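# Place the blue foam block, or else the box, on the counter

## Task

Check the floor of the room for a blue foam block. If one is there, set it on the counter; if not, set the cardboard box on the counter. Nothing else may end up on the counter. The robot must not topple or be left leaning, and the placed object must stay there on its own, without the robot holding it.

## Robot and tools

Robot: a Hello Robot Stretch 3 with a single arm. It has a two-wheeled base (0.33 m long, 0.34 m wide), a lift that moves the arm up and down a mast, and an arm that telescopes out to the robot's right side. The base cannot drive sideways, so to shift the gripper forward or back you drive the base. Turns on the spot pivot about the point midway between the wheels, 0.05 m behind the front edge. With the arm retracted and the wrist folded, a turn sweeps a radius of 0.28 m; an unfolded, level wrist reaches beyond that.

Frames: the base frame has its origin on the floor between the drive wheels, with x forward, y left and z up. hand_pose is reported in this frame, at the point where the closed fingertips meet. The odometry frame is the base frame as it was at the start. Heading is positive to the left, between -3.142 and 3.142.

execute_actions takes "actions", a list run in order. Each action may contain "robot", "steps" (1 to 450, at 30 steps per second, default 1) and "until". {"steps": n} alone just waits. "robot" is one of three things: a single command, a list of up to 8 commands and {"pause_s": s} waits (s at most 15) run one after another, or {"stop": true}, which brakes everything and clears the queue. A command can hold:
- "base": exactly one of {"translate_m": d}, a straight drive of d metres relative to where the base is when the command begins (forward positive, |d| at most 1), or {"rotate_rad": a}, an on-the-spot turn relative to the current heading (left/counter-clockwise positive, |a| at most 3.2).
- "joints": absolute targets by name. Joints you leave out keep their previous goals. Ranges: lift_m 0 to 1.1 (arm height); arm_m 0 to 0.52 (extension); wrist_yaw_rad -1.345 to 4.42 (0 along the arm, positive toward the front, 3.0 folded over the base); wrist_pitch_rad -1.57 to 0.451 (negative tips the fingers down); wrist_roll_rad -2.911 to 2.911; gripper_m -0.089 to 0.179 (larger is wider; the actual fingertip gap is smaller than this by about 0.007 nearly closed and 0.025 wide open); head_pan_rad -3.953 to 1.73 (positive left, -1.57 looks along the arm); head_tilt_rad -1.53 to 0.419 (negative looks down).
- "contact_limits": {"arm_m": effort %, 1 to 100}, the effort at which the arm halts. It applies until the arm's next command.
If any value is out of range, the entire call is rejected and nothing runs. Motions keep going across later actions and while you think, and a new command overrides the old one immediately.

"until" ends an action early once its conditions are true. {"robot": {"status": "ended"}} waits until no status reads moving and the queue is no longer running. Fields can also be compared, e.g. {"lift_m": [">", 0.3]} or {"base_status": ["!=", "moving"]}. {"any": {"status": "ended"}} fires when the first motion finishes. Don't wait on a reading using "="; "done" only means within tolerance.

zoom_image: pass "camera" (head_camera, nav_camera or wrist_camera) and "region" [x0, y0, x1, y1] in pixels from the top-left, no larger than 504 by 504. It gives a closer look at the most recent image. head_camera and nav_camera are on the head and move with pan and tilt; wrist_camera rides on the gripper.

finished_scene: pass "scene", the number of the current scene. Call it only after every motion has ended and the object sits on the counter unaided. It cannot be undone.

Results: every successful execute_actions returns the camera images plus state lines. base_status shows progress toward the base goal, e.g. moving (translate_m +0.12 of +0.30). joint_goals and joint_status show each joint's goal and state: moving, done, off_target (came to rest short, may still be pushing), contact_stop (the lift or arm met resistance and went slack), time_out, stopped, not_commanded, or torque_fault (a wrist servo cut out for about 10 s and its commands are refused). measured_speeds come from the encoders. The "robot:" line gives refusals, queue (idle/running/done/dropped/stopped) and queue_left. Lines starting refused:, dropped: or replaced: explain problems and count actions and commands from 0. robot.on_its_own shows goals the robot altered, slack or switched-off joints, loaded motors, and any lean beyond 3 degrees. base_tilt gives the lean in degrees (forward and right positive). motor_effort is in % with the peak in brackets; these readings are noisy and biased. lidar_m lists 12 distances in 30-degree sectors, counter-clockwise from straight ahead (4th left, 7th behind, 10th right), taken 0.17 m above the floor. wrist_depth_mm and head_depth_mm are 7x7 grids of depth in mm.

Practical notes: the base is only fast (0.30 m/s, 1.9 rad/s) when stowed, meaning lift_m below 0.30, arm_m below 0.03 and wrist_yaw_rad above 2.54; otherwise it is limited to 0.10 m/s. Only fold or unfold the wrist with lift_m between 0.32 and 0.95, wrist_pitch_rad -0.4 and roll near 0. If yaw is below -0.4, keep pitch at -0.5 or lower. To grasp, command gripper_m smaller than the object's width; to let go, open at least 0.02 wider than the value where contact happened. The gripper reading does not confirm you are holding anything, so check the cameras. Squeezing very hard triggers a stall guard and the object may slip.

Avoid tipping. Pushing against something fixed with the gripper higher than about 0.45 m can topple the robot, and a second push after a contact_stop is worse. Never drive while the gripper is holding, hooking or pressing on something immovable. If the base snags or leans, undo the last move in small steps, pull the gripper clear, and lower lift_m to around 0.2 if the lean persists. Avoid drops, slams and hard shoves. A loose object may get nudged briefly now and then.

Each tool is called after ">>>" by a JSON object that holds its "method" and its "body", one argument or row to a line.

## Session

>>> {"method": "execute_actions", "body": {
  "actions": [
    {"robot":{"joints":{"head_tilt_rad":-0.7}},"steps":450,"until":{"robot":{"status":"ended"}}}
  ]
}}

Scene clock: 0.93 s.
robot.base_odometry: x=+0.000 y=+0.000 heading=+0.000 (m, m, rad; robot's odometry frame)
robot.turned_by_wheels: +0.000 (rad since the last result)
robot.turned_by_imu: +0.000 (rad since the last result)
robot.base_tilt: forward=-2.0 right=-1.4 (deg)
robot.lidar_m: 1.48 1.76 1.79 2.07 3.19 1.30 1.49 2.00 1.99 1.88 1.21 1.61
robot.head_depth_mm: 1513 1015 1906 1958 1634 1393 1210 / 1655 1094 1966 1950 1638 1386 1206 / 1850 2011 2328 1950 1670 1393 1203 / 2030 2252 2467 2017 1658 1389 1214 / 1919 2122 2347 2021 1659 1391 1207 / 1772 1958 2136 2031 1658 1382 1208 / 1644 1806 1987 2036 1648 1398 1212
robot.base_status: not_commanded
robot.joint_positions: lift_m=+0.444 arm_m=-0.001 wrist_yaw_rad=+2.829 wrist_pitch_rad=-0.405 wrist_roll_rad=-0.007 gripper_m=+0.037 head_pan_rad=+0.004 head_tilt_rad=-0.691
robot.joint_goals: lift_m=+0.444 arm_m=-0.001 wrist_yaw_rad=+2.829 wrist_pitch_rad=-0.405 wrist_roll_rad=-0.007 gripper_m=+0.037 head_pan_rad=+0.004 head_tilt_rad=-0.700
robot.joint_status: lift_m=not_commanded arm_m=not_commanded wrist_yaw_rad=not_commanded wrist_pitch_rad=not_commanded wrist_roll_rad=not_commanded gripper_m=not_commanded head_pan_rad=not_commanded head_tilt_rad=done
robot.measured_speeds: translate_m=+0.000 rotate_rad=+0.000 lift_m=+0.000 arm_m=+0.000 wrist_yaw_rad=+0.000 wrist_pitch_rad=+0.000 wrist_roll_rad=+0.000 head_pan_rad=+0.000 head_tilt_rad=+0.000
robot: refusals=0 queue=done queue_left=0
robot.motor_effort: left_wheel=-1(0) right_wheel=+0(1) lift_m=+35(36) arm_m=+0(0) wrist_yaw_rad=-1(0) wrist_pitch_rad=+5(5) wrist_roll_rad=+0(0) gripper_m=+1(1) head_pan_rad=+0(0) head_tilt_rad=-6(44) (%)
robot.hand_pose: x=+0.0484 y=+0.0712 z=+0.4599 quat_wxyz=(+0.249, +0.704, +0.034, +0.665) (m; robot's base frame)
robot.wrist_depth_mm: - - - - - - - / - - - - - - - / - - - - - - - / - 913 972 967 - - - / 732 780 794 793 797 804 848 / 640 - 635 668 650 695 696 / 563 - 581 586 593 600 607
pictures: head_camera (sideways: a quarter turn clockwise sets it upright), nav_camera (sideways: a quarter turn counterclockwise sets it upright), wrist_camera
Images, in order (width x height): head_camera 896x504, nav_camera 672x504, wrist_camera 644x364.

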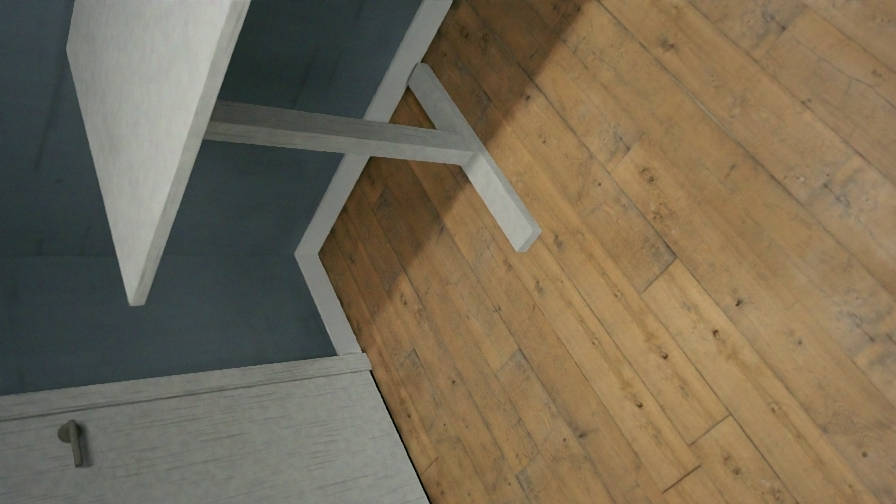

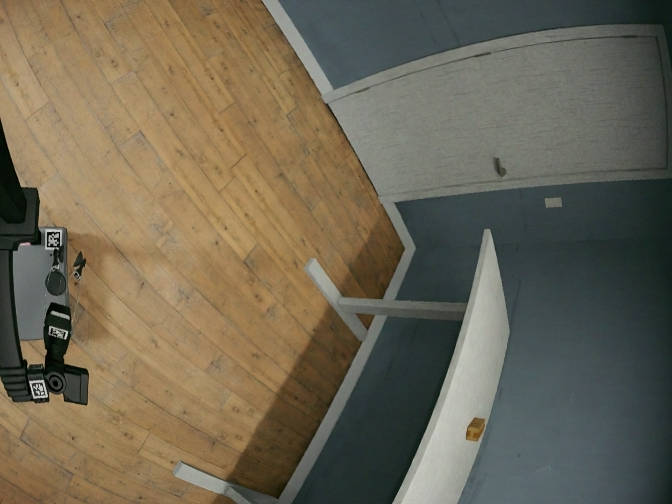

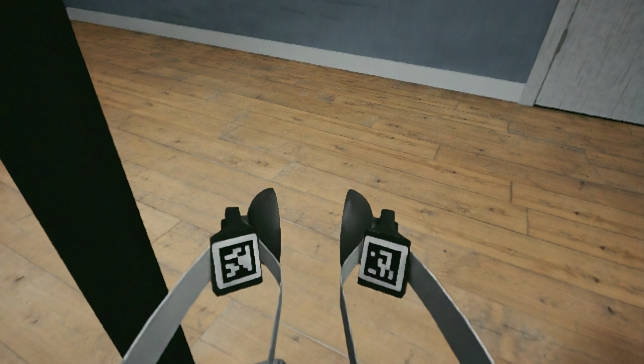

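>>> {"method": "execute_actions", "body": {
  "actions": [
    {"robot":[{"joints":{"head_pan_rad":-1.9,"wrist_yaw_rad":3.0}},{"joints":{"lift_m":0.27}}],"steps":450,"until":{"robot":{"head_pan_rad":["<",-1.88],"head_pan_rad_status":"done"}}}
  ]
}}

>>> {"method": "execute_actions", "body": {
  "actions": [
    {"robot":{"joints":{"head_pan_rad":-3.2,"lift_m":0.27}},"steps":450,"until":{"robot":{"status":"ended"}}}
  ]
}}

Scene clock: 2.67 s.
robot.base_odometry: x=+0.000 y=+0.000 heading=+0.000 (m, m, rad; robot's odometry frame)
robot.turned_by_wheels: +0.000 (rad since the last result)
robot.turned_by_imu: +0.000 (rad since the last result)
robot.base_tilt: forward=-1.9 right=-1.4 (deg)
robot.lidar_m: 1.48 1.77 1.78 2.06 3.18 1.30 1.49 2.00 2.00 1.87 1.21 1.62
robot.head_depth_mm: 1724 1901 2119 2041 1644 1386 1206 / 1806 2007 2231 2028 1652 1392 1210 / 1897 2097 2330 2012 1654 1398 1208 / 2011 2246 2466 2030 1651 1392 1214 / 2073 2358 2526 2022 1643 1389 1209 / 2146 2375 2469 2026 1655 1393 1204 / 1958 2070 2237 2032 1653 1401 1204
robot.base_status: not_commanded
robot.joint_positions: lift_m=+0.444 arm_m=-0.001 wrist_yaw_rad=+2.997 wrist_pitch_rad=-0.405 wrist_roll_rad=-0.007 gripper_m=+0.037 head_pan_rad=-1.893 head_tilt_rad=-0.691
robot.joint_goals: lift_m=+0.444 arm_m=-0.001 wrist_yaw_rad=+3.000 wrist_pitch_rad=-0.405 wrist_roll_rad=-0.007 gripper_m=+0.037 head_pan_rad=-1.900 head_tilt_rad=-0.700
robot.joint_status: lift_m=not_commanded arm_m=not_commanded wrist_yaw_rad=done wrist_pitch_rad=not_commanded wrist_roll_rad=not_commanded gripper_m=not_commanded head_pan_rad=done head_tilt_rad=done
robot.measured_speeds: translate_m=+0.000 rotate_rad=+0.000 lift_m=+0.000 arm_m=+0.000 wrist_yaw_rad=+0.000 wrist_pitch_rad=+0.000 wrist_roll_rad=+0.000 head_pan_rad=+0.000 head_tilt_rad=+0.000
robot: refusals=0 queue=running queue_left=0
robot.motor_effort: left_wheel=-1(1) right_wheel=+1(0) lift_m=+36(36) arm_m=+0(1) wrist_yaw_rad=+3(2) wrist_pitch_rad=+5(5) wrist_roll_rad=+0(0) gripper_m=-1(0) head_pan_rad=-3(37) head_tilt_rad=-5(5) (%)
robot.hand_pose: x=+0.0114 y=+0.0798 z=+0.4599 quat_wxyz=(+0.192, +0.698, +0.093, +0.683) (m; robot's base frame)
robot.wrist_depth_mm: - - - - - - - / - - - - - - - / - - - - - - - / 893 900 938 961 - - - / 750 769 - 790 804 808 829 / 658 643 660 669 666 682 698 / 565 566 587 580 591 589 612
pictures: head_camera (sideways: a quarter turn clockwise sets it upright), nav_camera (sideways: a quarter turn counterclockwise sets it upright), wrist_camera
Images, in order (width x height): head_camera 896x504, nav_camera 672x504, wrist_camera 644x364.

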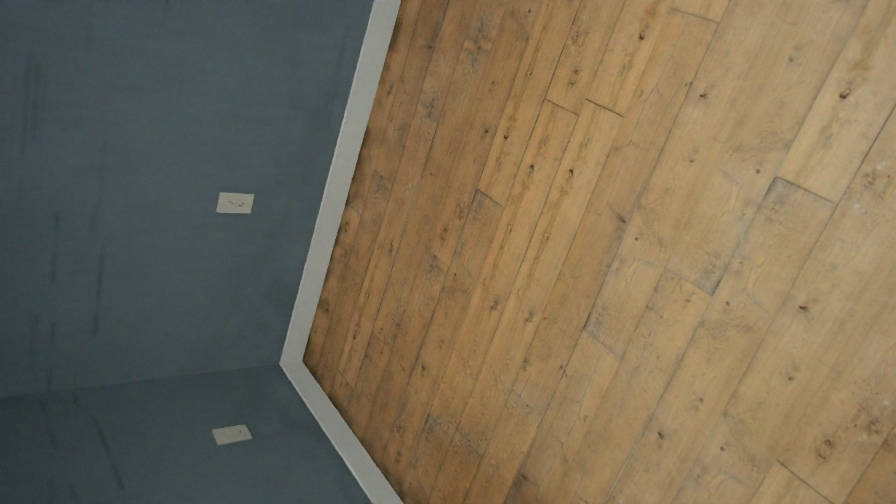

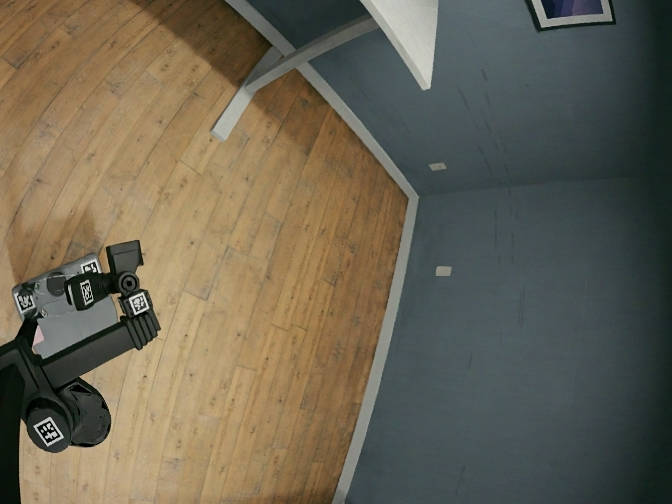

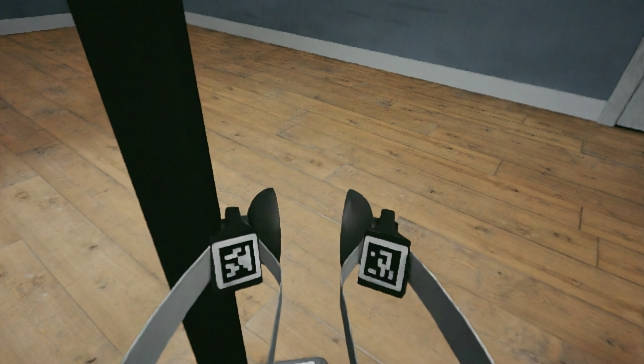

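Scene clock: 4.97 s.
robot.base_odometry: x=+0.000 y=+0.000 heading=+0.000 (m, m, rad; robot's odometry frame)
robot.turned_by_wheels: +0.000 (rad since the last result)
robot.turned_by_imu: +0.000 (rad since the last result)
robot.base_tilt: forward=-1.9 right=-1.4 (deg)
robot.lidar_m: 1.48 1.77 1.78 2.06 3.17 1.30 1.50 2.00 2.00 1.87 1.21 1.62
robot.head_depth_mm: 1799 1335 1473 1640 1650 1394 1200 / 1805 1453 1625 1820 1652 1387 1205 / 1807 1574 1784 1951 1659 1387 1213 / 1826 1756 2000 2040 1656 1390 1205 / 1854 1951 2234 2005 1659 1391 1210 / 2022 2176 2402 2026 1648 1395 1210 / 1929 2112 2324 2006 1646 1391 1207
robot.base_status: not_commanded
robot.joint_positions: lift_m=+0.270 arm_m=-0.001 wrist_yaw_rad=+2.997 wrist_pitch_rad=-0.405 wrist_roll_rad=-0.007 gripper_m=+0.037 head_pan_rad=-3.193 head_tilt_rad=-0.692
robot.joint_goals: lift_m=+0.270 arm_m=-0.001 wrist_yaw_rad=+3.000 wrist_pitch_rad=-0.405 wrist_roll_rad=-0.007 gripper_m=+0.037 head_pan_rad=-3.200 head_tilt_rad=-0.700
robot.joint_status: lift_m=done arm_m=not_commanded wrist_yaw_rad=done wrist_pitch_rad=not_commanded wrist_roll_rad=not_commanded gripper_m=not_commanded head_pan_rad=done head_tilt_rad=done
robot.measured_speeds: translate_m=+0.000 rotate_rad=+0.000 lift_m=+0.000 arm_m=+0.000 wrist_yaw_rad=+0.000 wrist_pitch_rad=+0.000 wrist_roll_rad=+0.000 head_pan_rad=+0.000 head_tilt_rad=+0.000
robot: refusals=0 queue=done queue_left=0
robot.motor_effort: left_wheel=-1(0) right_wheel=+1(0) lift_m=+20(28) arm_m=-1(0) wrist_yaw_rad=+3(3) wrist_pitch_rad=+5(5) wrist_roll_rad=+0(0) gripper_m=+0(0) head_pan_rad=-3(37) head_tilt_rad=-5(5) (%)
robot.hand_pose: x=+0.0113 y=+0.0798 z=+0.2861 quat_wxyz=(+0.192, +0.698, +0.093, +0.683) (m; robot's base frame)
robot.wrist_depth_mm: - - - - - - - / - - - - - - - / 803 - 841 852 881 909 917 / 638 645 665 670 698 701 713 / 525 534 - 555 564 570 586 / 453 479 - 472 464 482 492 / - - - - 416 419 432
pictures: head_camera (sideways: a quarter turn clockwise sets it upright), nav_camera (sideways: a quarter turn counterclockwise sets it upright), wrist_camera
Images, in order (width x height): head_camera 896x504, nav_camera 672x504, wrist_camera 644x364.

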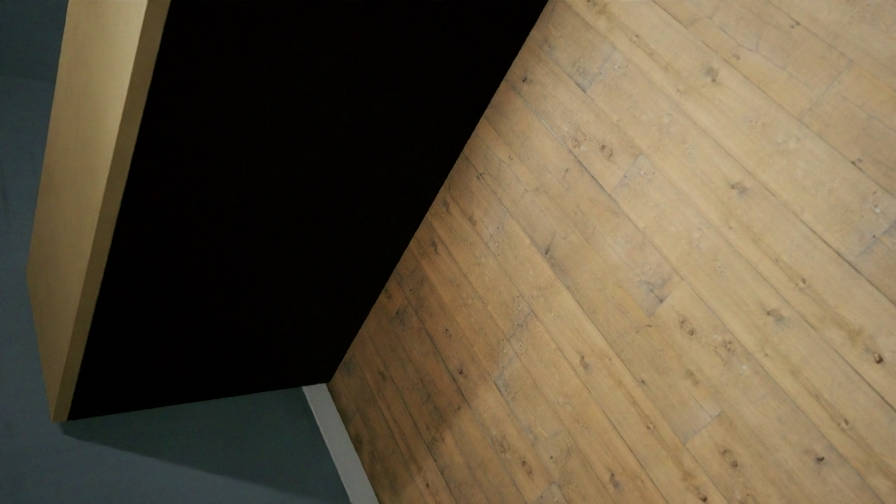

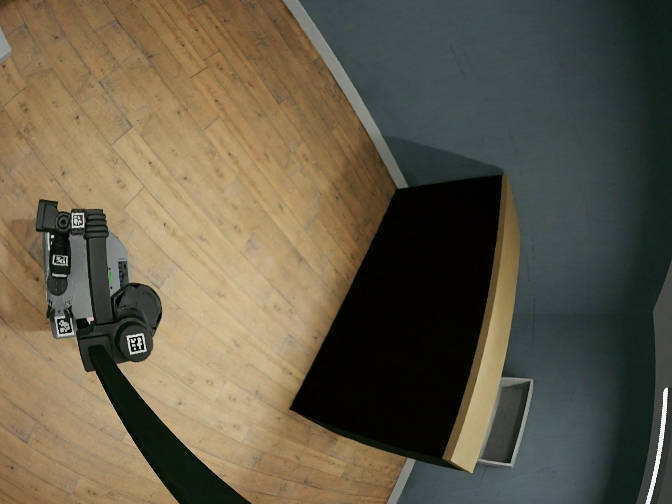

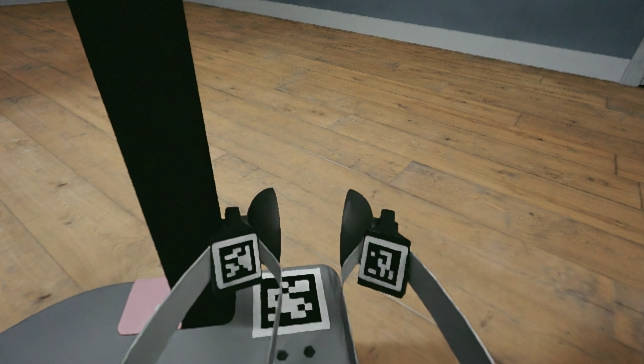

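>>> {"method": "execute_actions", "body": {
  "actions": [
    {"robot":[{"joints":{"head_pan_rad":0.0,"head_tilt_rad":-0.65},"base":{"rotate_rad":2.15}},{"base":{"translate_m":1.0}}],"steps":450,"until":{"robot":{"status":"ended"}}}
  ]
}}

>>> {"method": "execute_actions", "body": {
  "actions": [
    {"robot":[{"joints":{"head_pan_rad":1.3},"base":{"translate_m":1.0}},{"base":{"translate_m":0.3}},{"base":{"rotate_rad":0.5}}],"steps":450,"until":{"robot":{"status":"ended"}}}
  ]
}}

Scene clock: 12.83 s.
robot.base_odometry: x=-0.547 y=+0.837 heading=+2.150 (m, m, rad; robot's odometry frame)
robot.turned_by_wheels: +2.150 (rad since the last result)
robot.turned_by_imu: +2.142 (rad since the last result)
robot.base_tilt: forward=-1.9 right=-1.4 (deg)
robot.lidar_m: 2.19 0.68 0.48 0.69 2.22 2.63 2.21 2.26 1.77 1.57 1.57 1.87
robot.head_depth_mm: 2014 2271 2525 2134 1708 1430 1225 / 1975 2207 2459 2106 1706 1425 1230 / 1953 2182 2449 2120 1706 1431 1223 / 1920 2131 2391 2129 1697 1426 1226 / 1869 2085 2349 2118 1710 1425 1227 / 1855 2046 2285 2135 1701 1422 1221 / 1823 2033 2257 2136 1703 1422 1243
robot.base_status: done (translate_m +1.0000 of +1.0000)
robot.joint_positions: lift_m=+0.270 arm_m=-0.001 wrist_yaw_rad=+2.998 wrist_pitch_rad=-0.405 wrist_roll_rad=-0.007 gripper_m=+0.037 head_pan_rad=-0.007 head_tilt_rad=-0.655
robot.joint_goals: lift_m=+0.270 arm_m=-0.001 wrist_yaw_rad=+3.000 wrist_pitch_rad=-0.405 wrist_roll_rad=-0.007 gripper_m=+0.037 head_pan_rad=+0.000 head_tilt_rad=-0.650
robot.joint_status: lift_m=done arm_m=not_commanded wrist_yaw_rad=done wrist_pitch_rad=not_commanded wrist_roll_rad=not_commanded gripper_m=not_commanded head_pan_rad=done head_tilt_rad=done
robot.measured_speeds: translate_m=+0.000 rotate_rad=+0.000 lift_m=+0.000 arm_m=+0.000 wrist_yaw_rad=+0.000 wrist_pitch_rad=+0.000 wrist_roll_rad=+0.000 head_pan_rad=+0.000 head_tilt_rad=+0.000
robot: refusals=0 queue=done queue_left=0
robot.motor_effort: left_wheel=-4(11) right_wheel=+2(8) lift_m=+21(20) arm_m=-1(0) wrist_yaw_rad=+1(3) wrist_pitch_rad=+5(5) wrist_roll_rad=+0(0) gripper_m=+0(0) head_pan_rad=+3(36) head_tilt_rad=+2(11) (%)
robot.hand_pose: x=+0.0111 y=+0.0798 z=+0.2861 quat_wxyz=(+0.192, +0.698, +0.093, +0.683) (m; robot's base frame)
robot.wrist_depth_mm: - - - 807 498 488 548 / - - - 858 518 537 619 / 811 - 834 801 566 611 714 / 651 649 674 678 617 670 722 / 533 540 - 559 571 572 579 / 456 477 - 474 465 489 485 / - - - - 419 423 425
pictures: head_camera (sideways: a quarter turn clockwise sets it upright), nav_camera (sideways: a quarter turn counterclockwise sets it upright), wrist_camera
Images, in order (width x height): head_camera 896x504, nav_camera 672x504, wrist_camera 644x364.

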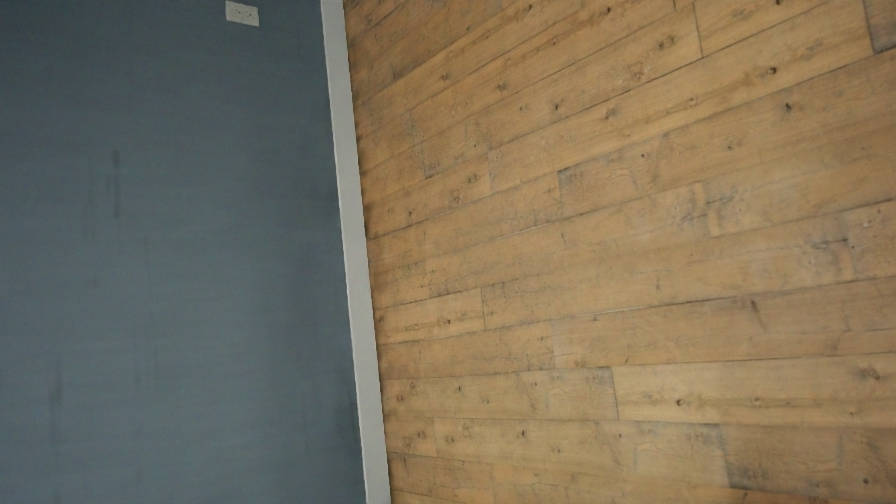

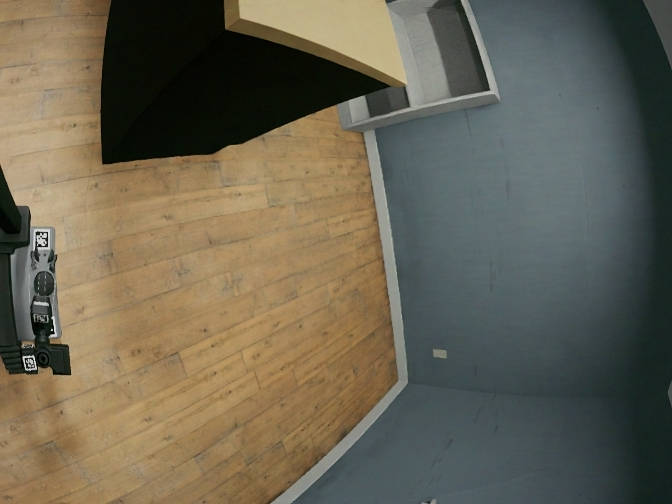

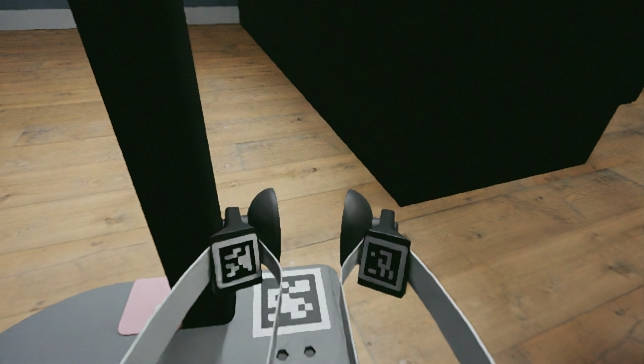

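Scene clock: 22.10 s.
robot.base_odometry: x=-1.259 y=+1.925 heading=+2.650 (m, m, rad; robot's odometry frame)
robot.turned_by_wheels: +0.500 (rad since the last result)
robot.turned_by_imu: +0.500 (rad since the last result)
robot.base_tilt: forward=-2.0 right=-1.4 (deg)
robot.lidar_m: 0.92 1.02 1.70 0.74 0.75 3.51 2.50 1.49 1.29 1.30 1.05 0.92
robot.head_depth_mm: 2135 2369 2541 2108 1699 1422 1219 / 2140 2358 2568 2138 1698 1428 1229 / 2115 2374 2606 2130 1696 1426 1229 / 2171 2375 2601 2138 1659 1432 1232 / 2155 2328 2492 2119 1714 1420 1231 / 2087 1453 1458 1500 1576 1427 1218 / 2092 1229 1050 1061 1087 1153 1243
robot.base_status: done (rotate_rad +0.4999 of +0.5000)
robot.joint_positions: lift_m=+0.270 arm_m=-0.001 wrist_yaw_rad=+2.998 wrist_pitch_rad=-0.405 wrist_roll_rad=-0.007 gripper_m=+0.037 head_pan_rad=+1.293 head_tilt_rad=-0.655
robot.joint_goals: lift_m=+0.270 arm_m=-0.001 wrist_yaw_rad=+3.000 wrist_pitch_rad=-0.405 wrist_roll_rad=-0.007 gripper_m=+0.037 head_pan_rad=+1.300 head_tilt_rad=-0.650
robot.joint_status: lift_m=done arm_m=not_commanded wrist_yaw_rad=done wrist_pitch_rad=not_commanded wrist_roll_rad=not_commanded gripper_m=not_commanded head_pan_rad=done head_tilt_rad=done
robot.measured_speeds: translate_m=+0.000 rotate_rad=+0.000 lift_m=+0.000 arm_m=+0.000 wrist_yaw_rad=+0.000 wrist_pitch_rad=+0.000 wrist_roll_rad=+0.000 head_pan_rad=+0.000 head_tilt_rad=+0.000
robot: refusals=0 queue=done queue_left=0
robot.motor_effort: left_wheel=-4(14) right_wheel=+3(9) lift_m=+20(20) arm_m=-1(1) wrist_yaw_rad=+2(2) wrist_pitch_rad=+5(5) wrist_roll_rad=+0(0) gripper_m=+0(0) head_pan_rad=+3(35) head_tilt_rad=+3(2) (%)
robot.hand_pose: x=+0.0111 y=+0.0798 z=+0.2861 quat_wxyz=(+0.191, +0.698, +0.093, +0.683) (m; robot's base frame)
robot.wrist_depth_mm: 685 - 889 - - - - / 749 - - - - - - / 811 - 826 859 884 903 815 / 638 646 678 688 688 699 723 / 532 545 - 565 570 578 589 / 458 472 - 472 467 482 485 / - - - - 418 420 422
pictures: head_camera (sideways: a quarter turn clockwise sets it upright), nav_camera (sideways: a quarter turn counterclockwise sets it upright), wrist_camera
Images, in order (width x height): head_camera 896x504, nav_camera 672x504, wrist_camera 644x364.

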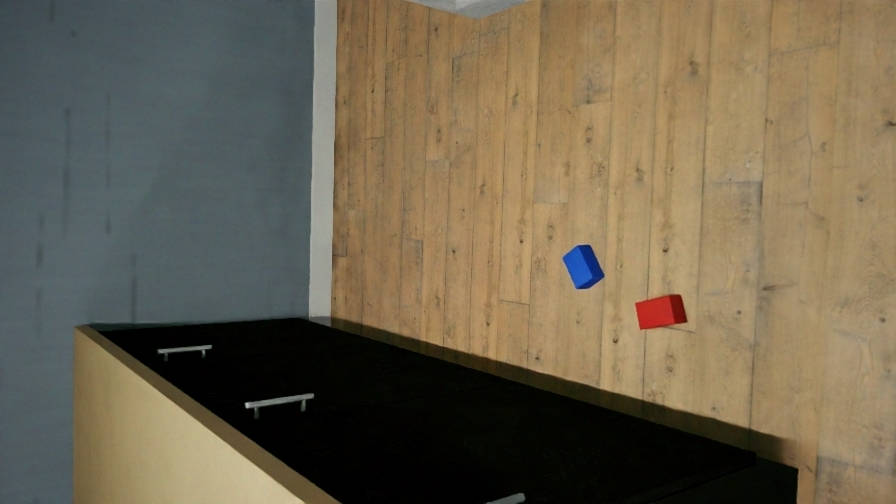

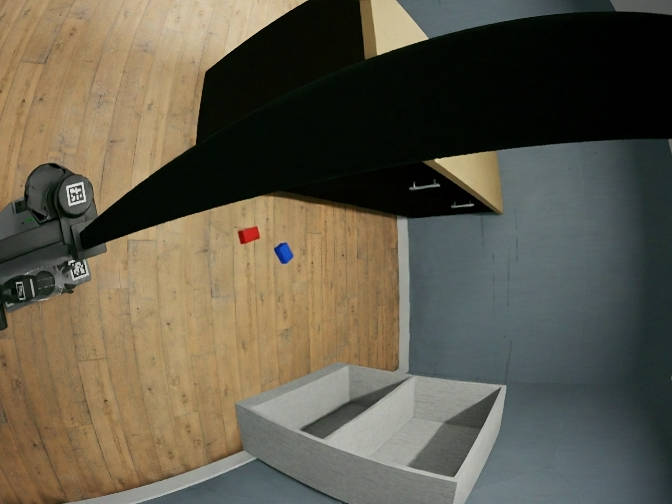

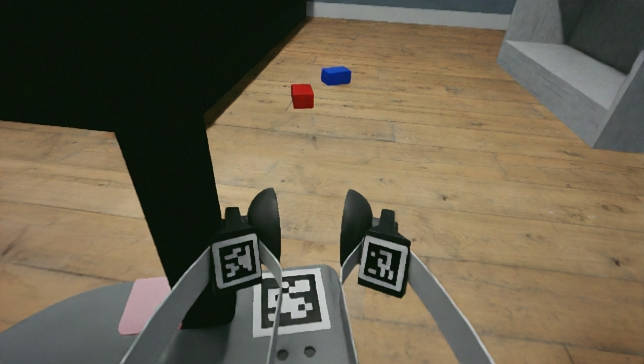

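>>> {"method": "execute_actions", "body": {
  "actions": [
    {"robot":[{"base":{"rotate_rad":-2.2},"joints":{"head_tilt_rad":-1.15,"head_pan_rad":-1.57}},{"base":{"translate_m":-1.0}},{"joints":{"lift_m":0.36}},{"joints":{"wrist_yaw_rad":0,"gripper_m":0.15}},{"joints":{"wrist_pitch_rad":-1.55,"lift_m":0.27,"arm_m":0.22}}],"steps":450,"until":{"robot":{"status":"ended"}}},
    {"steps":200,"until":{"robot":{"status":"ended"}}}
  ]
}}

Scene clock: 36.93 s.
robot.base_odometry: x=-2.159 y=+1.490 heading=+0.450 (m, m, rad; robot's odometry frame)
robot.turned_by_wheels: -2.200 (rad since the last result)
robot.turned_by_imu: -2.195 (rad since the last result)
robot.base_tilt: forward=-2.0 right=-1.4 (deg)
robot.lidar_m: 2.25 1.37 0.72 0.31 0.55 0.61 0.70 1.54 0.91 0.71 0.71 2.72
robot.head_depth_mm: 835 1047 1464 1387 1286 1187 - / 801 998 1313 1391 1288 1218 - / 774 955 1241 1415 1274 - - / 750 915 1175 1410 1284 1209 1117 / 728 882 1118 1399 1298 1201 1113 / 702 845 1063 1405 1302 1209 1122 / 680 816 1014 1380 1300 1200 1125
robot.base_status: done (translate_m -1.0000 of -1.0000)
robot.joint_positions: lift_m=+0.270 arm_m=+0.220 wrist_yaw_rad=+0.001 wrist_pitch_rad=-1.543 wrist_roll_rad=-0.007 gripper_m=+0.150 head_pan_rad=-1.564 head_tilt_rad=-1.137
robot.joint_goals: lift_m=+0.270 arm_m=+0.220 wrist_yaw_rad=+0.000 wrist_pitch_rad=-1.550 wrist_roll_rad=-0.007 gripper_m=+0.150 head_pan_rad=-1.570 head_tilt_rad=-1.150
robot.joint_status: lift_m=done arm_m=done wrist_yaw_rad=done wrist_pitch_rad=done wrist_roll_rad=not_commanded gripper_m=done head_pan_rad=done head_tilt_rad=done
robot.measured_speeds: translate_m=+0.000 rotate_rad=+0.000 lift_m=+0.000 arm_m=+0.000 wrist_yaw_rad=+0.000 wrist_pitch_rad=+0.000 wrist_roll_rad=+0.000 head_pan_rad=+0.000 head_tilt_rad=+0.000
robot: refusals=0 queue=done queue_left=0
robot.motor_effort: left_wheel=+3(14) right_wheel=-1(6) lift_m=+20(53) arm_m=+5(4) wrist_yaw_rad=-1(6) wrist_pitch_rad=-2(4) wrist_roll_rad=+0(0) gripper_m=+1(100) head_pan_rad=-4(34) head_tilt_rad=-8(41) (%)
robot.hand_pose: x=-0.0217 y=-0.3476 z=+0.1524 quat_wxyz=(+0.509, +0.495, -0.504, -0.491) (m; robot's base frame)
robot.wrist_depth_mm: 238 279 284 246 251 294 295 / 278 286 290 290 300 300 304 / 295 294 301 303 308 315 312 / 303 304 310 313 317 319 322 / 313 314 318 322 327 330 332 / - 324 328 333 332 - 343 / 330 336 338 341 351 352 352
pictures: head_camera (sideways: a quarter turn clockwise sets it upright), nav_camera (sideways: a quarter turn counterclockwise sets it upright), wrist_camera
Images, in order (width x height): head_camera 896x504, nav_camera 672x504, wrist_camera 644x364.

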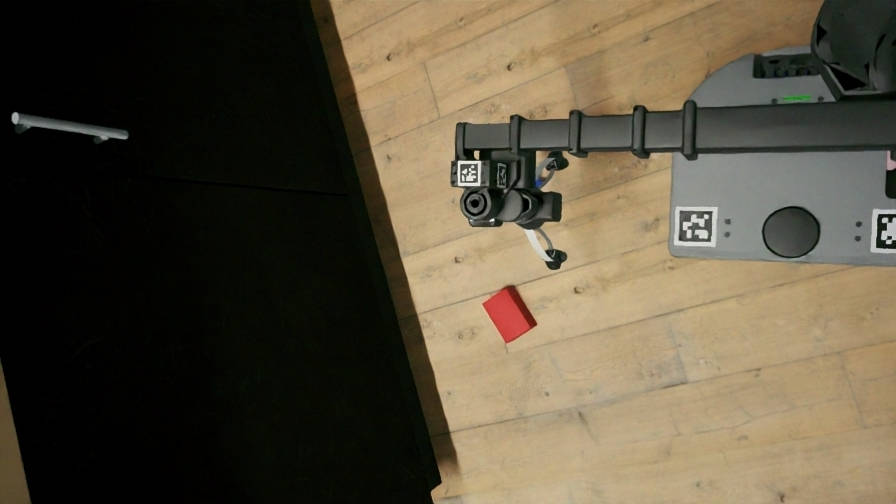

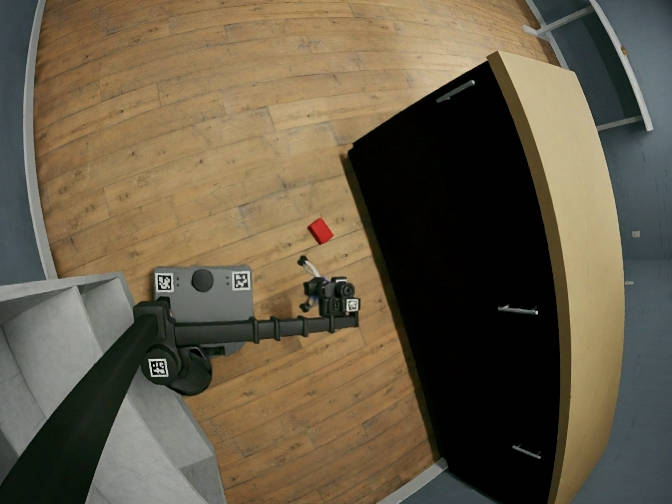

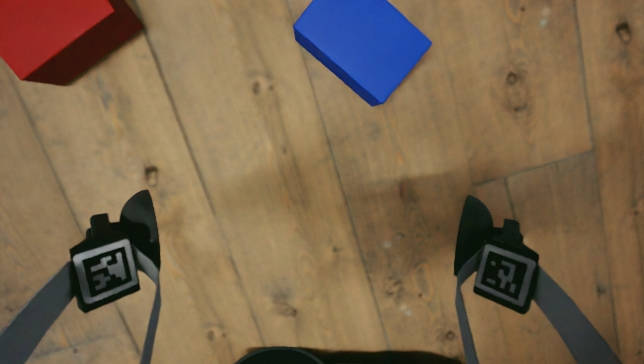

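>>> {"method": "execute_actions", "body": {
  "actions": [
    {"robot":[{"base":{"translate_m":-0.037},"joints":{"arm_m":0.31,"wrist_roll_rad":-0.95,"lift_m":0.22}},{"joints":{"lift_m":0.18}}],"steps":450,"until":{"robot":{"status":"ended"}}}
  ]
}}

Scene clock: 40.00 s.
robot.base_odometry: x=-2.192 y=+1.474 heading=+0.450 (m, m, rad; robot's odometry frame)
robot.turned_by_wheels: +0.000 (rad since the last result)
robot.turned_by_imu: +0.000 (rad since the last result)
robot.base_tilt: forward=-1.9 right=-1.4 (deg)
robot.lidar_m: 2.28 1.34 0.70 0.32 0.54 0.59 0.66 1.50 0.88 0.72 0.72 2.77
robot.head_depth_mm: 855 1069 1480 1384 1275 1187 1129 / 818 1016 1454 1387 1287 1217 - / 790 970 1272 1440 1275 - - / 763 935 1197 1421 1289 1214 1122 / 740 895 1139 1403 1288 1205 1112 / 715 863 1079 1388 1302 1205 1121 / 693 825 1034 1378 1300 1209 1119
robot.base_status: done (translate_m -0.0370 of -0.0370)
robot.joint_positions: lift_m=+0.180 arm_m=+0.310 wrist_yaw_rad=+0.001 wrist_pitch_rad=-1.544 wrist_roll_rad=-0.945 gripper_m=+0.150 head_pan_rad=-1.564 head_tilt_rad=-1.137
robot.joint_goals: lift_m=+0.180 arm_m=+0.310 wrist_yaw_rad=+0.000 wrist_pitch_rad=-1.550 wrist_roll_rad=-0.950 gripper_m=+0.150 head_pan_rad=-1.570 head_tilt_rad=-1.150
robot.joint_status: lift_m=done arm_m=done wrist_yaw_rad=done wrist_pitch_rad=done wrist_roll_rad=done gripper_m=done head_pan_rad=done head_tilt_rad=done
robot.measured_speeds: translate_m=+0.000 rotate_rad=+0.000 lift_m=+0.000 arm_m=+0.000 wrist_yaw_rad=+0.000 wrist_pitch_rad=+0.000 wrist_roll_rad=+0.000 head_pan_rad=+0.000 head_tilt_rad=+0.000
robot: refusals=0 queue=done queue_left=0
robot.motor_effort: left_wheel=+2(6) right_wheel=-1(5) lift_m=+20(21) arm_m=+4(3) wrist_yaw_rad=-1(1) wrist_pitch_rad=-2(2) wrist_roll_rad=-2(3) gripper_m=+0(1) head_pan_rad=-2(3) head_tilt_rad=-7(8) (%)
robot.hand_pose: x=-0.0215 y=-0.4375 z=+0.0624 quat_wxyz=(+0.682, +0.664, -0.220, -0.215) (m; robot's base frame)
robot.wrist_depth_mm: 192 194 198 201 206 209 214 / 197 201 204 208 211 216 221 / 205 208 210 173 216 223 227 / 210 213 218 177 224 230 236 / 217 222 224 183 233 239 245 / - 230 233 238 243 - 253 / 232 236 241 243 251 257 266
pictures: head_camera (sideways: a quarter turn clockwise sets it upright), nav_camera (sideways: a quarter turn counterclockwise sets it upright), wrist_camera
Images, in order (width x height): head_camera 896x504, nav_camera 672x504, wrist_camera 644x364.

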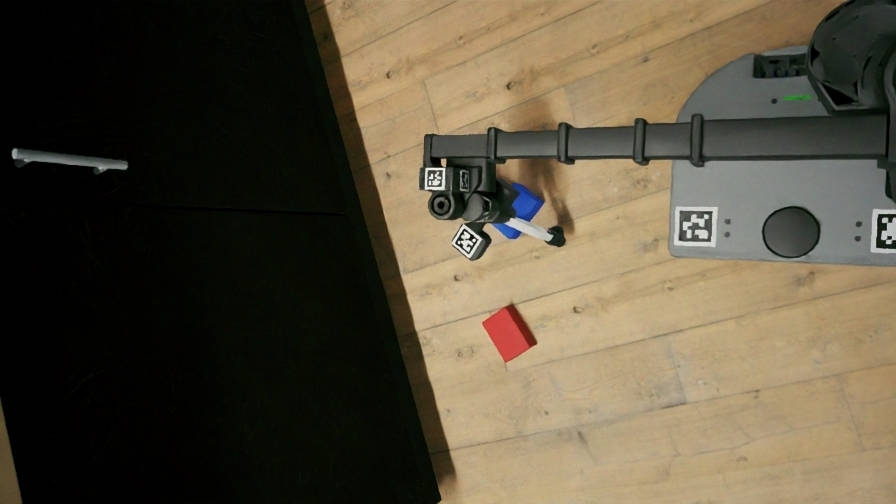

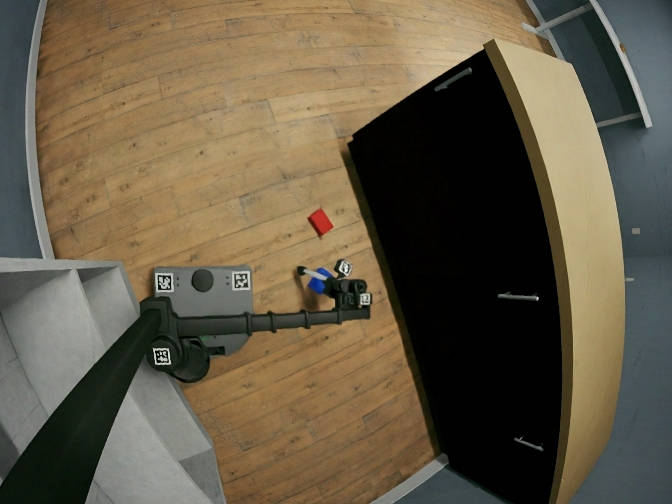

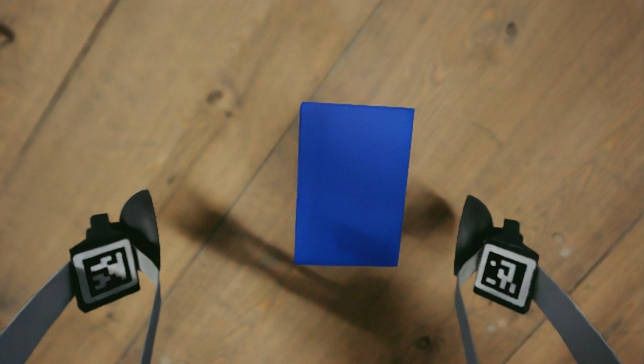

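>>> {"method": "execute_actions", "body": {
  "actions": [
    {"robot":[{"joints":{"arm_m":0.335}},{"joints":{"lift_m":0.142}}],"steps":450,"until":{"robot":{"status":"ended"}}}
  ]
}}

Scene clock: 42.27 s.
robot.base_odometry: x=-2.192 y=+1.474 heading=+0.450 (m, m, rad; robot's odometry frame)
robot.turned_by_wheels: +0.000 (rad since the last result)
robot.turned_by_imu: +0.000 (rad since the last result)
robot.base_tilt: forward=-1.9 right=-1.4 (deg)
robot.lidar_m: 2.28 1.35 0.70 0.32 0.54 0.59 0.66 1.50 0.87 0.72 0.72 2.76
robot.head_depth_mm: 850 1066 1476 1394 1289 1187 1131 / 825 1016 1453 1394 1281 1222 - / 789 969 1262 1439 1285 - - / 764 934 1198 1425 1295 1214 1119 / 739 892 1137 1391 1304 1207 1119 / 715 859 1081 1399 1306 1200 1125 / 693 826 1039 1383 1304 1201 1126
robot.base_status: done (translate_m -0.0370 of -0.0370)
robot.joint_positions: lift_m=+0.143 arm_m=+0.335 wrist_yaw_rad=+0.001 wrist_pitch_rad=-1.544 wrist_roll_rad=-0.945 gripper_m=+0.150 head_pan_rad=-1.564 head_tilt_rad=-1.137
robot.joint_goals: lift_m=+0.142 arm_m=+0.335 wrist_yaw_rad=+0.000 wrist_pitch_rad=-1.550 wrist_roll_rad=-0.950 gripper_m=+0.150 head_pan_rad=-1.570 head_tilt_rad=-1.150
robot.joint_status: lift_m=done arm_m=done wrist_yaw_rad=done wrist_pitch_rad=done wrist_roll_rad=done gripper_m=done head_pan_rad=done head_tilt_rad=done
robot.measured_speeds: translate_m=+0.000 rotate_rad=+0.000 lift_m=+0.000 arm_m=+0.000 wrist_yaw_rad=+0.000 wrist_pitch_rad=+0.000 wrist_roll_rad=+0.000 head_pan_rad=+0.000 head_tilt_rad=+0.000
robot: refusals=0 queue=done queue_left=0
robot.motor_effort: left_wheel=+2(3) right_wheel=-1(1) lift_m=+20(18) arm_m=+4(5) wrist_yaw_rad=-1(2) wrist_pitch_rad=-2(2) wrist_roll_rad=-2(2) gripper_m=+0(1) head_pan_rad=-3(1) head_tilt_rad=-7(8) (%)
robot.hand_pose: x=-0.0215 y=-0.4625 z=+0.0244 quat_wxyz=(+0.682, +0.664, -0.220, -0.215) (m; robot's base frame)
robot.wrist_depth_mm: 159 161 164 168 170 172 176 / 163 166 170 172 175 180 182 / 169 171 173 175 180 184 187 / 174 176 178 138 187 190 194 / 179 182 183 143 194 197 201 / - 190 190 147 200 - 209 / 192 195 199 202 207 214 218
pictures: head_camera (sideways: a quarter turn clockwise sets it upright), nav_camera (sideways: a quarter turn counterclockwise sets it upright), wrist_camera
Images, in order (width x height): head_camera 896x504, nav_camera 672x504, wrist_camera 644x364.

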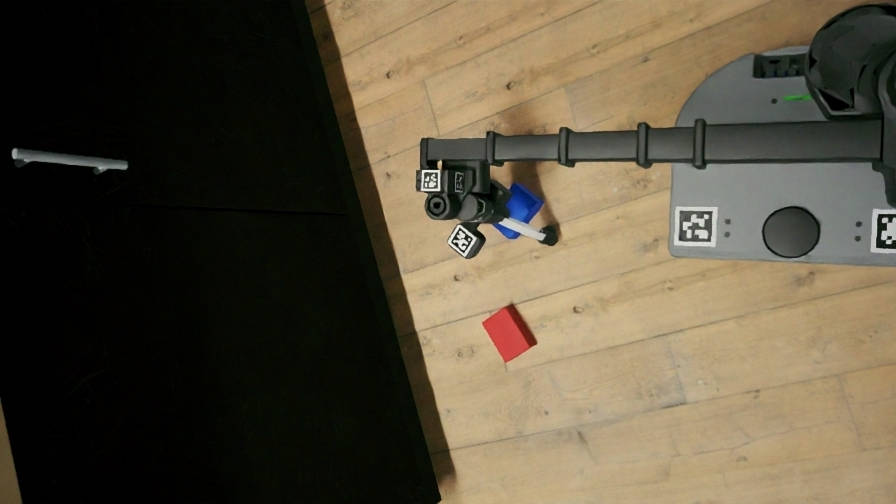

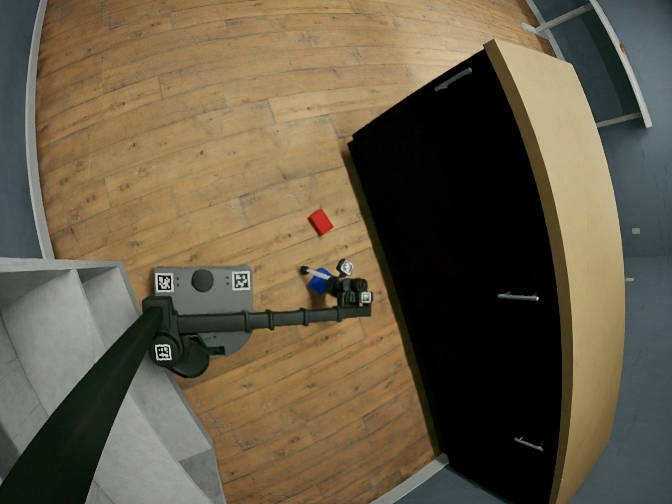

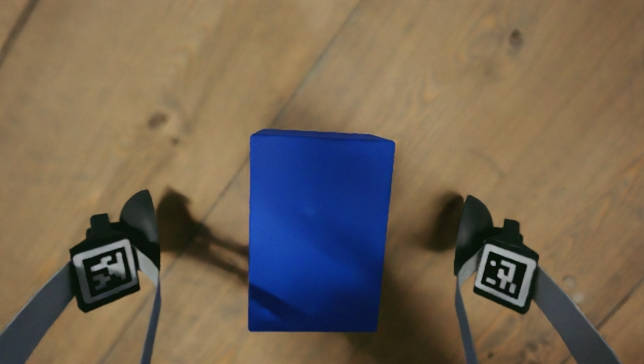

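>>> {"method": "execute_actions", "body": {
  "actions": [
    {"robot":[{"joints":{"gripper_m":0.008}},{"pause_s":0.3},{"joints":{"lift_m":0.25,"arm_m":0.25}}],"steps":450,"until":{"robot":{"status":"ended"}}}
  ]
}}

>>> {"method": "execute_actions", "body": {
  "actions": [
    {"robot":[{"joints":{"lift_m":0.9,"arm_m":0.12,"wrist_roll_rad":0,"wrist_pitch_rad":0,"head_tilt_rad":-0.55},"base":{"rotate_rad":0.27}}],"steps":450,"until":{"robot":{"status":"ended"}}}
  ]
}}

Scene clock: 46.30 s.
robot.base_odometry: x=-2.192 y=+1.474 heading=+0.450 (m, m, rad; robot's odometry frame)
robot.turned_by_wheels: +0.000 (rad since the last result)
robot.turned_by_imu: -0.001 (rad since the last result)
robot.base_tilt: forward=-1.9 right=-1.4 (deg)
robot.lidar_m: 2.28 1.34 0.70 0.31 0.54 0.59 0.66 1.50 0.87 0.72 0.72 2.76
robot.head_depth_mm: 848 1066 1486 1393 1281 1185 - / 820 1021 1457 1403 1288 - - / 788 974 1261 1436 1270 - - / 762 929 1191 1408 1283 1214 1115 / 737 892 1132 1406 1296 1200 1114 / 714 861 1078 1395 1306 1201 1122 / 693 832 1033 1383 1303 1206 1127
robot.base_status: done (translate_m -0.0370 of -0.0370)
robot.joint_positions: lift_m=+0.249 arm_m=+0.250 wrist_yaw_rad=+0.001 wrist_pitch_rad=-1.544 wrist_roll_rad=-0.946 gripper_m=+0.012 head_pan_rad=-1.564 head_tilt_rad=-1.137
robot.joint_goals: lift_m=+0.250 arm_m=+0.250 wrist_yaw_rad=+0.000 wrist_pitch_rad=-1.550 wrist_roll_rad=-0.950 gripper_m=+0.011 head_pan_rad=-1.570 head_tilt_rad=-1.150
robot.joint_status: lift_m=done arm_m=done wrist_yaw_rad=done wrist_pitch_rad=done wrist_roll_rad=done gripper_m=done head_pan_rad=done head_tilt_rad=done
robot.measured_speeds: translate_m=+0.000 rotate_rad=+0.000 lift_m=+0.000 arm_m=+0.000 wrist_yaw_rad=+0.000 wrist_pitch_rad=+0.000 wrist_roll_rad=+0.000 head_pan_rad=+0.000 head_tilt_rad=+0.000
robot: refusals=0 queue=done queue_left=0
robot.motor_effort: left_wheel=+2(3) right_wheel=-1(1) lift_m=+50(53) arm_m=-4(5) wrist_yaw_rad=-1(1) wrist_pitch_rad=-2(2) wrist_roll_rad=-2(2) gripper_m=-22(100) head_pan_rad=-3(2) head_tilt_rad=-8(7) (%)
robot.hand_pose: x=-0.0215 y=-0.3782 z=+0.1314 quat_wxyz=(+0.682, +0.664, -0.219, -0.214) (m; robot's base frame)
robot.wrist_depth_mm: 253 256 262 265 269 275 279 / 260 263 267 273 279 284 292 / 268 273 277 278 287 292 298 / 275 279 283 134 294 301 308 / 284 291 136 138 307 313 322 / - 300 143 143 318 328 335 / - 313 311 322 331 338 346
pictures: head_camera (sideways: a quarter turn clockwise sets it upright), nav_camera (sideways: a quarter turn counterclockwise sets it upright), wrist_camera
Images, in order (width x height): head_camera 896x504, nav_camera 672x504, wrist_camera 644x364.

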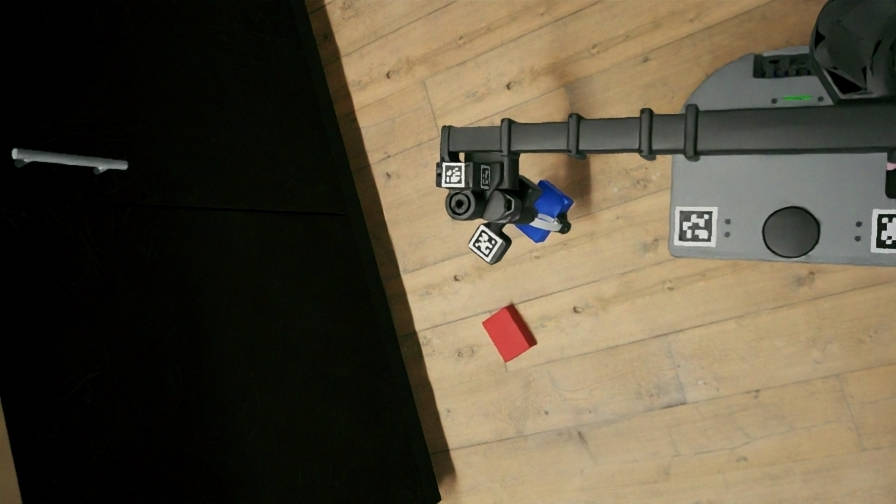

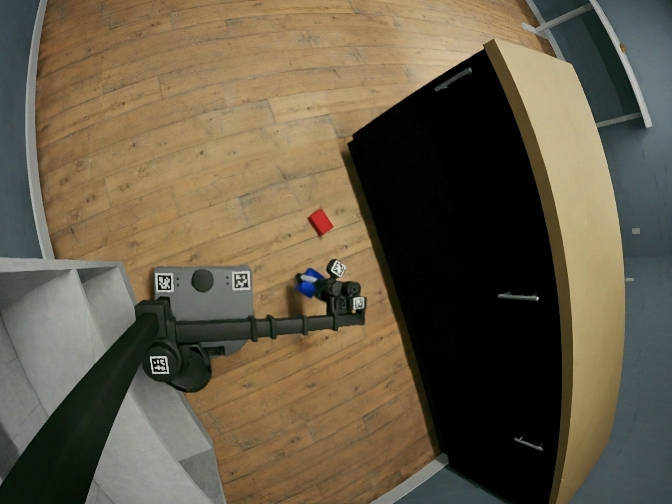

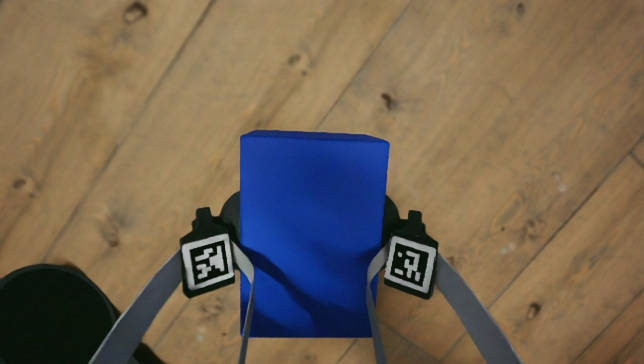

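Scene clock: 52.93 s.
robot.base_odometry: x=-2.192 y=+1.474 heading=+0.720 (m, m, rad; robot's odometry frame)
robot.turned_by_wheels: +0.270 (rad since the last result)
robot.turned_by_imu: +0.269 (rad since the last result)
robot.base_tilt: forward=-2.0 right=-1.4 (deg)
robot.lidar_m: 2.27 0.89 0.31 0.46 0.55 0.66 1.50 1.10 0.76 0.72 0.73 2.41
robot.head_depth_mm: 3739 3891 1037 808 - - 1261 / 3651 3954 1038 797 - - 1241 / 3660 3971 1044 522 - - 1236 / 3657 3989 1042 804 900 1034 1244 / 3592 3841 1039 803 895 1034 1240 / 3533 3945 1036 802 889 1034 1240 / 3550 3950 1037 799 895 1048 1270
robot.base_status: done (rotate_rad +0.2699 of +0.2700)
robot.joint_positions: lift_m=+0.899 arm_m=+0.120 wrist_yaw_rad=+0.001 wrist_pitch_rad=-0.029 wrist_roll_rad=-0.005 gripper_m=+0.012 head_pan_rad=-1.564 head_tilt_rad=-0.557
robot.joint_goals: lift_m=+0.900 arm_m=+0.120 wrist_yaw_rad=+0.000 wrist_pitch_rad=+0.000 wrist_roll_rad=+0.000 gripper_m=+0.011 head_pan_rad=-1.570 head_tilt_rad=-0.550
robot.joint_status: lift_m=done arm_m=done wrist_yaw_rad=done wrist_pitch_rad=done wrist_roll_rad=done gripper_m=done head_pan_rad=done head_tilt_rad=done
robot.measured_speeds: translate_m=+0.000 rotate_rad=+0.000 lift_m=+0.000 arm_m=+0.000 wrist_yaw_rad=+0.000 wrist_pitch_rad=+0.000 wrist_roll_rad=+0.000 head_pan_rad=+0.000 head_tilt_rad=+0.000
robot: refusals=0 queue=done queue_left=0
robot.motor_effort: left_wheel=-3(10) right_wheel=+2(6) lift_m=+50(51) arm_m=-5(5) wrist_yaw_rad=-1(1) wrist_pitch_rad=+10(11) wrist_roll_rad=+2(2) gripper_m=-22(23) head_pan_rad=-2(4) head_tilt_rad=+4(41) (%)
robot.hand_pose: x=-0.0211 y=-0.5207 z=+1.0066 quat_wxyz=(+0.709, +0.011, -0.705, -0.010) (m; robot's base frame)
robot.wrist_depth_mm: - - - - - - - / - - - - - - - / - - - - - - - / - 602 504 134 642 694 698 / 379 388 137 138 410 413 421 / 339 343 142 143 407 413 416 / 377 386 393 149 420 433 444
pictures: head_camera (sideways: a quarter turn clockwise sets it upright), nav_camera (sideways: a quarter turn counterclockwise sets it upright), wrist_camera
Images, in order (width x height): head_camera 896x504, nav_camera 672x504, wrist_camera 644x364.

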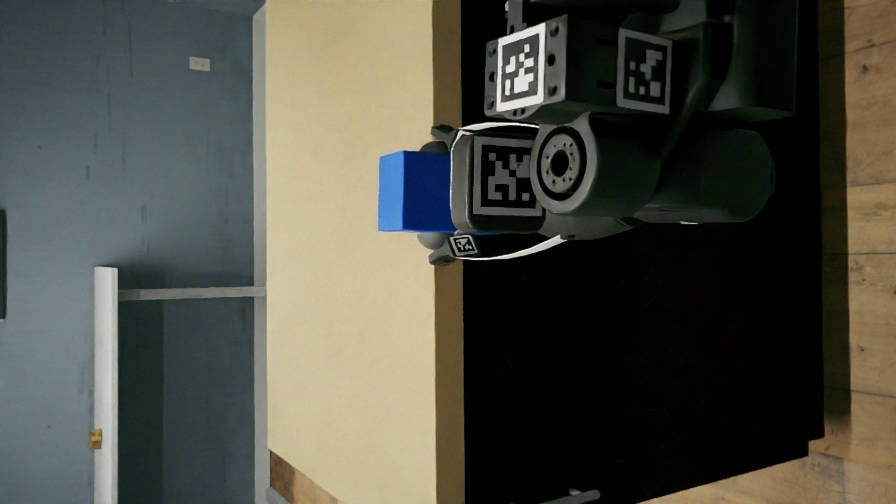

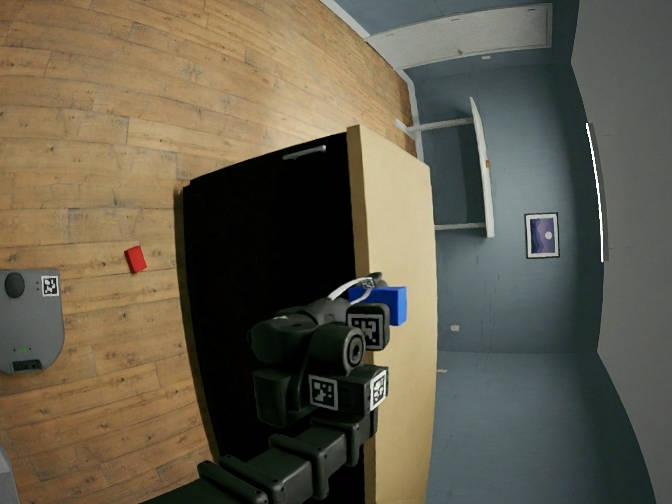

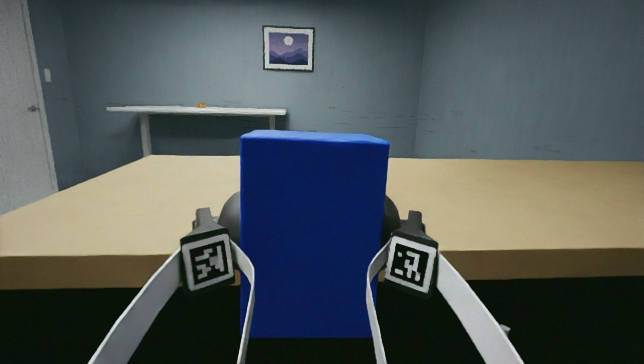

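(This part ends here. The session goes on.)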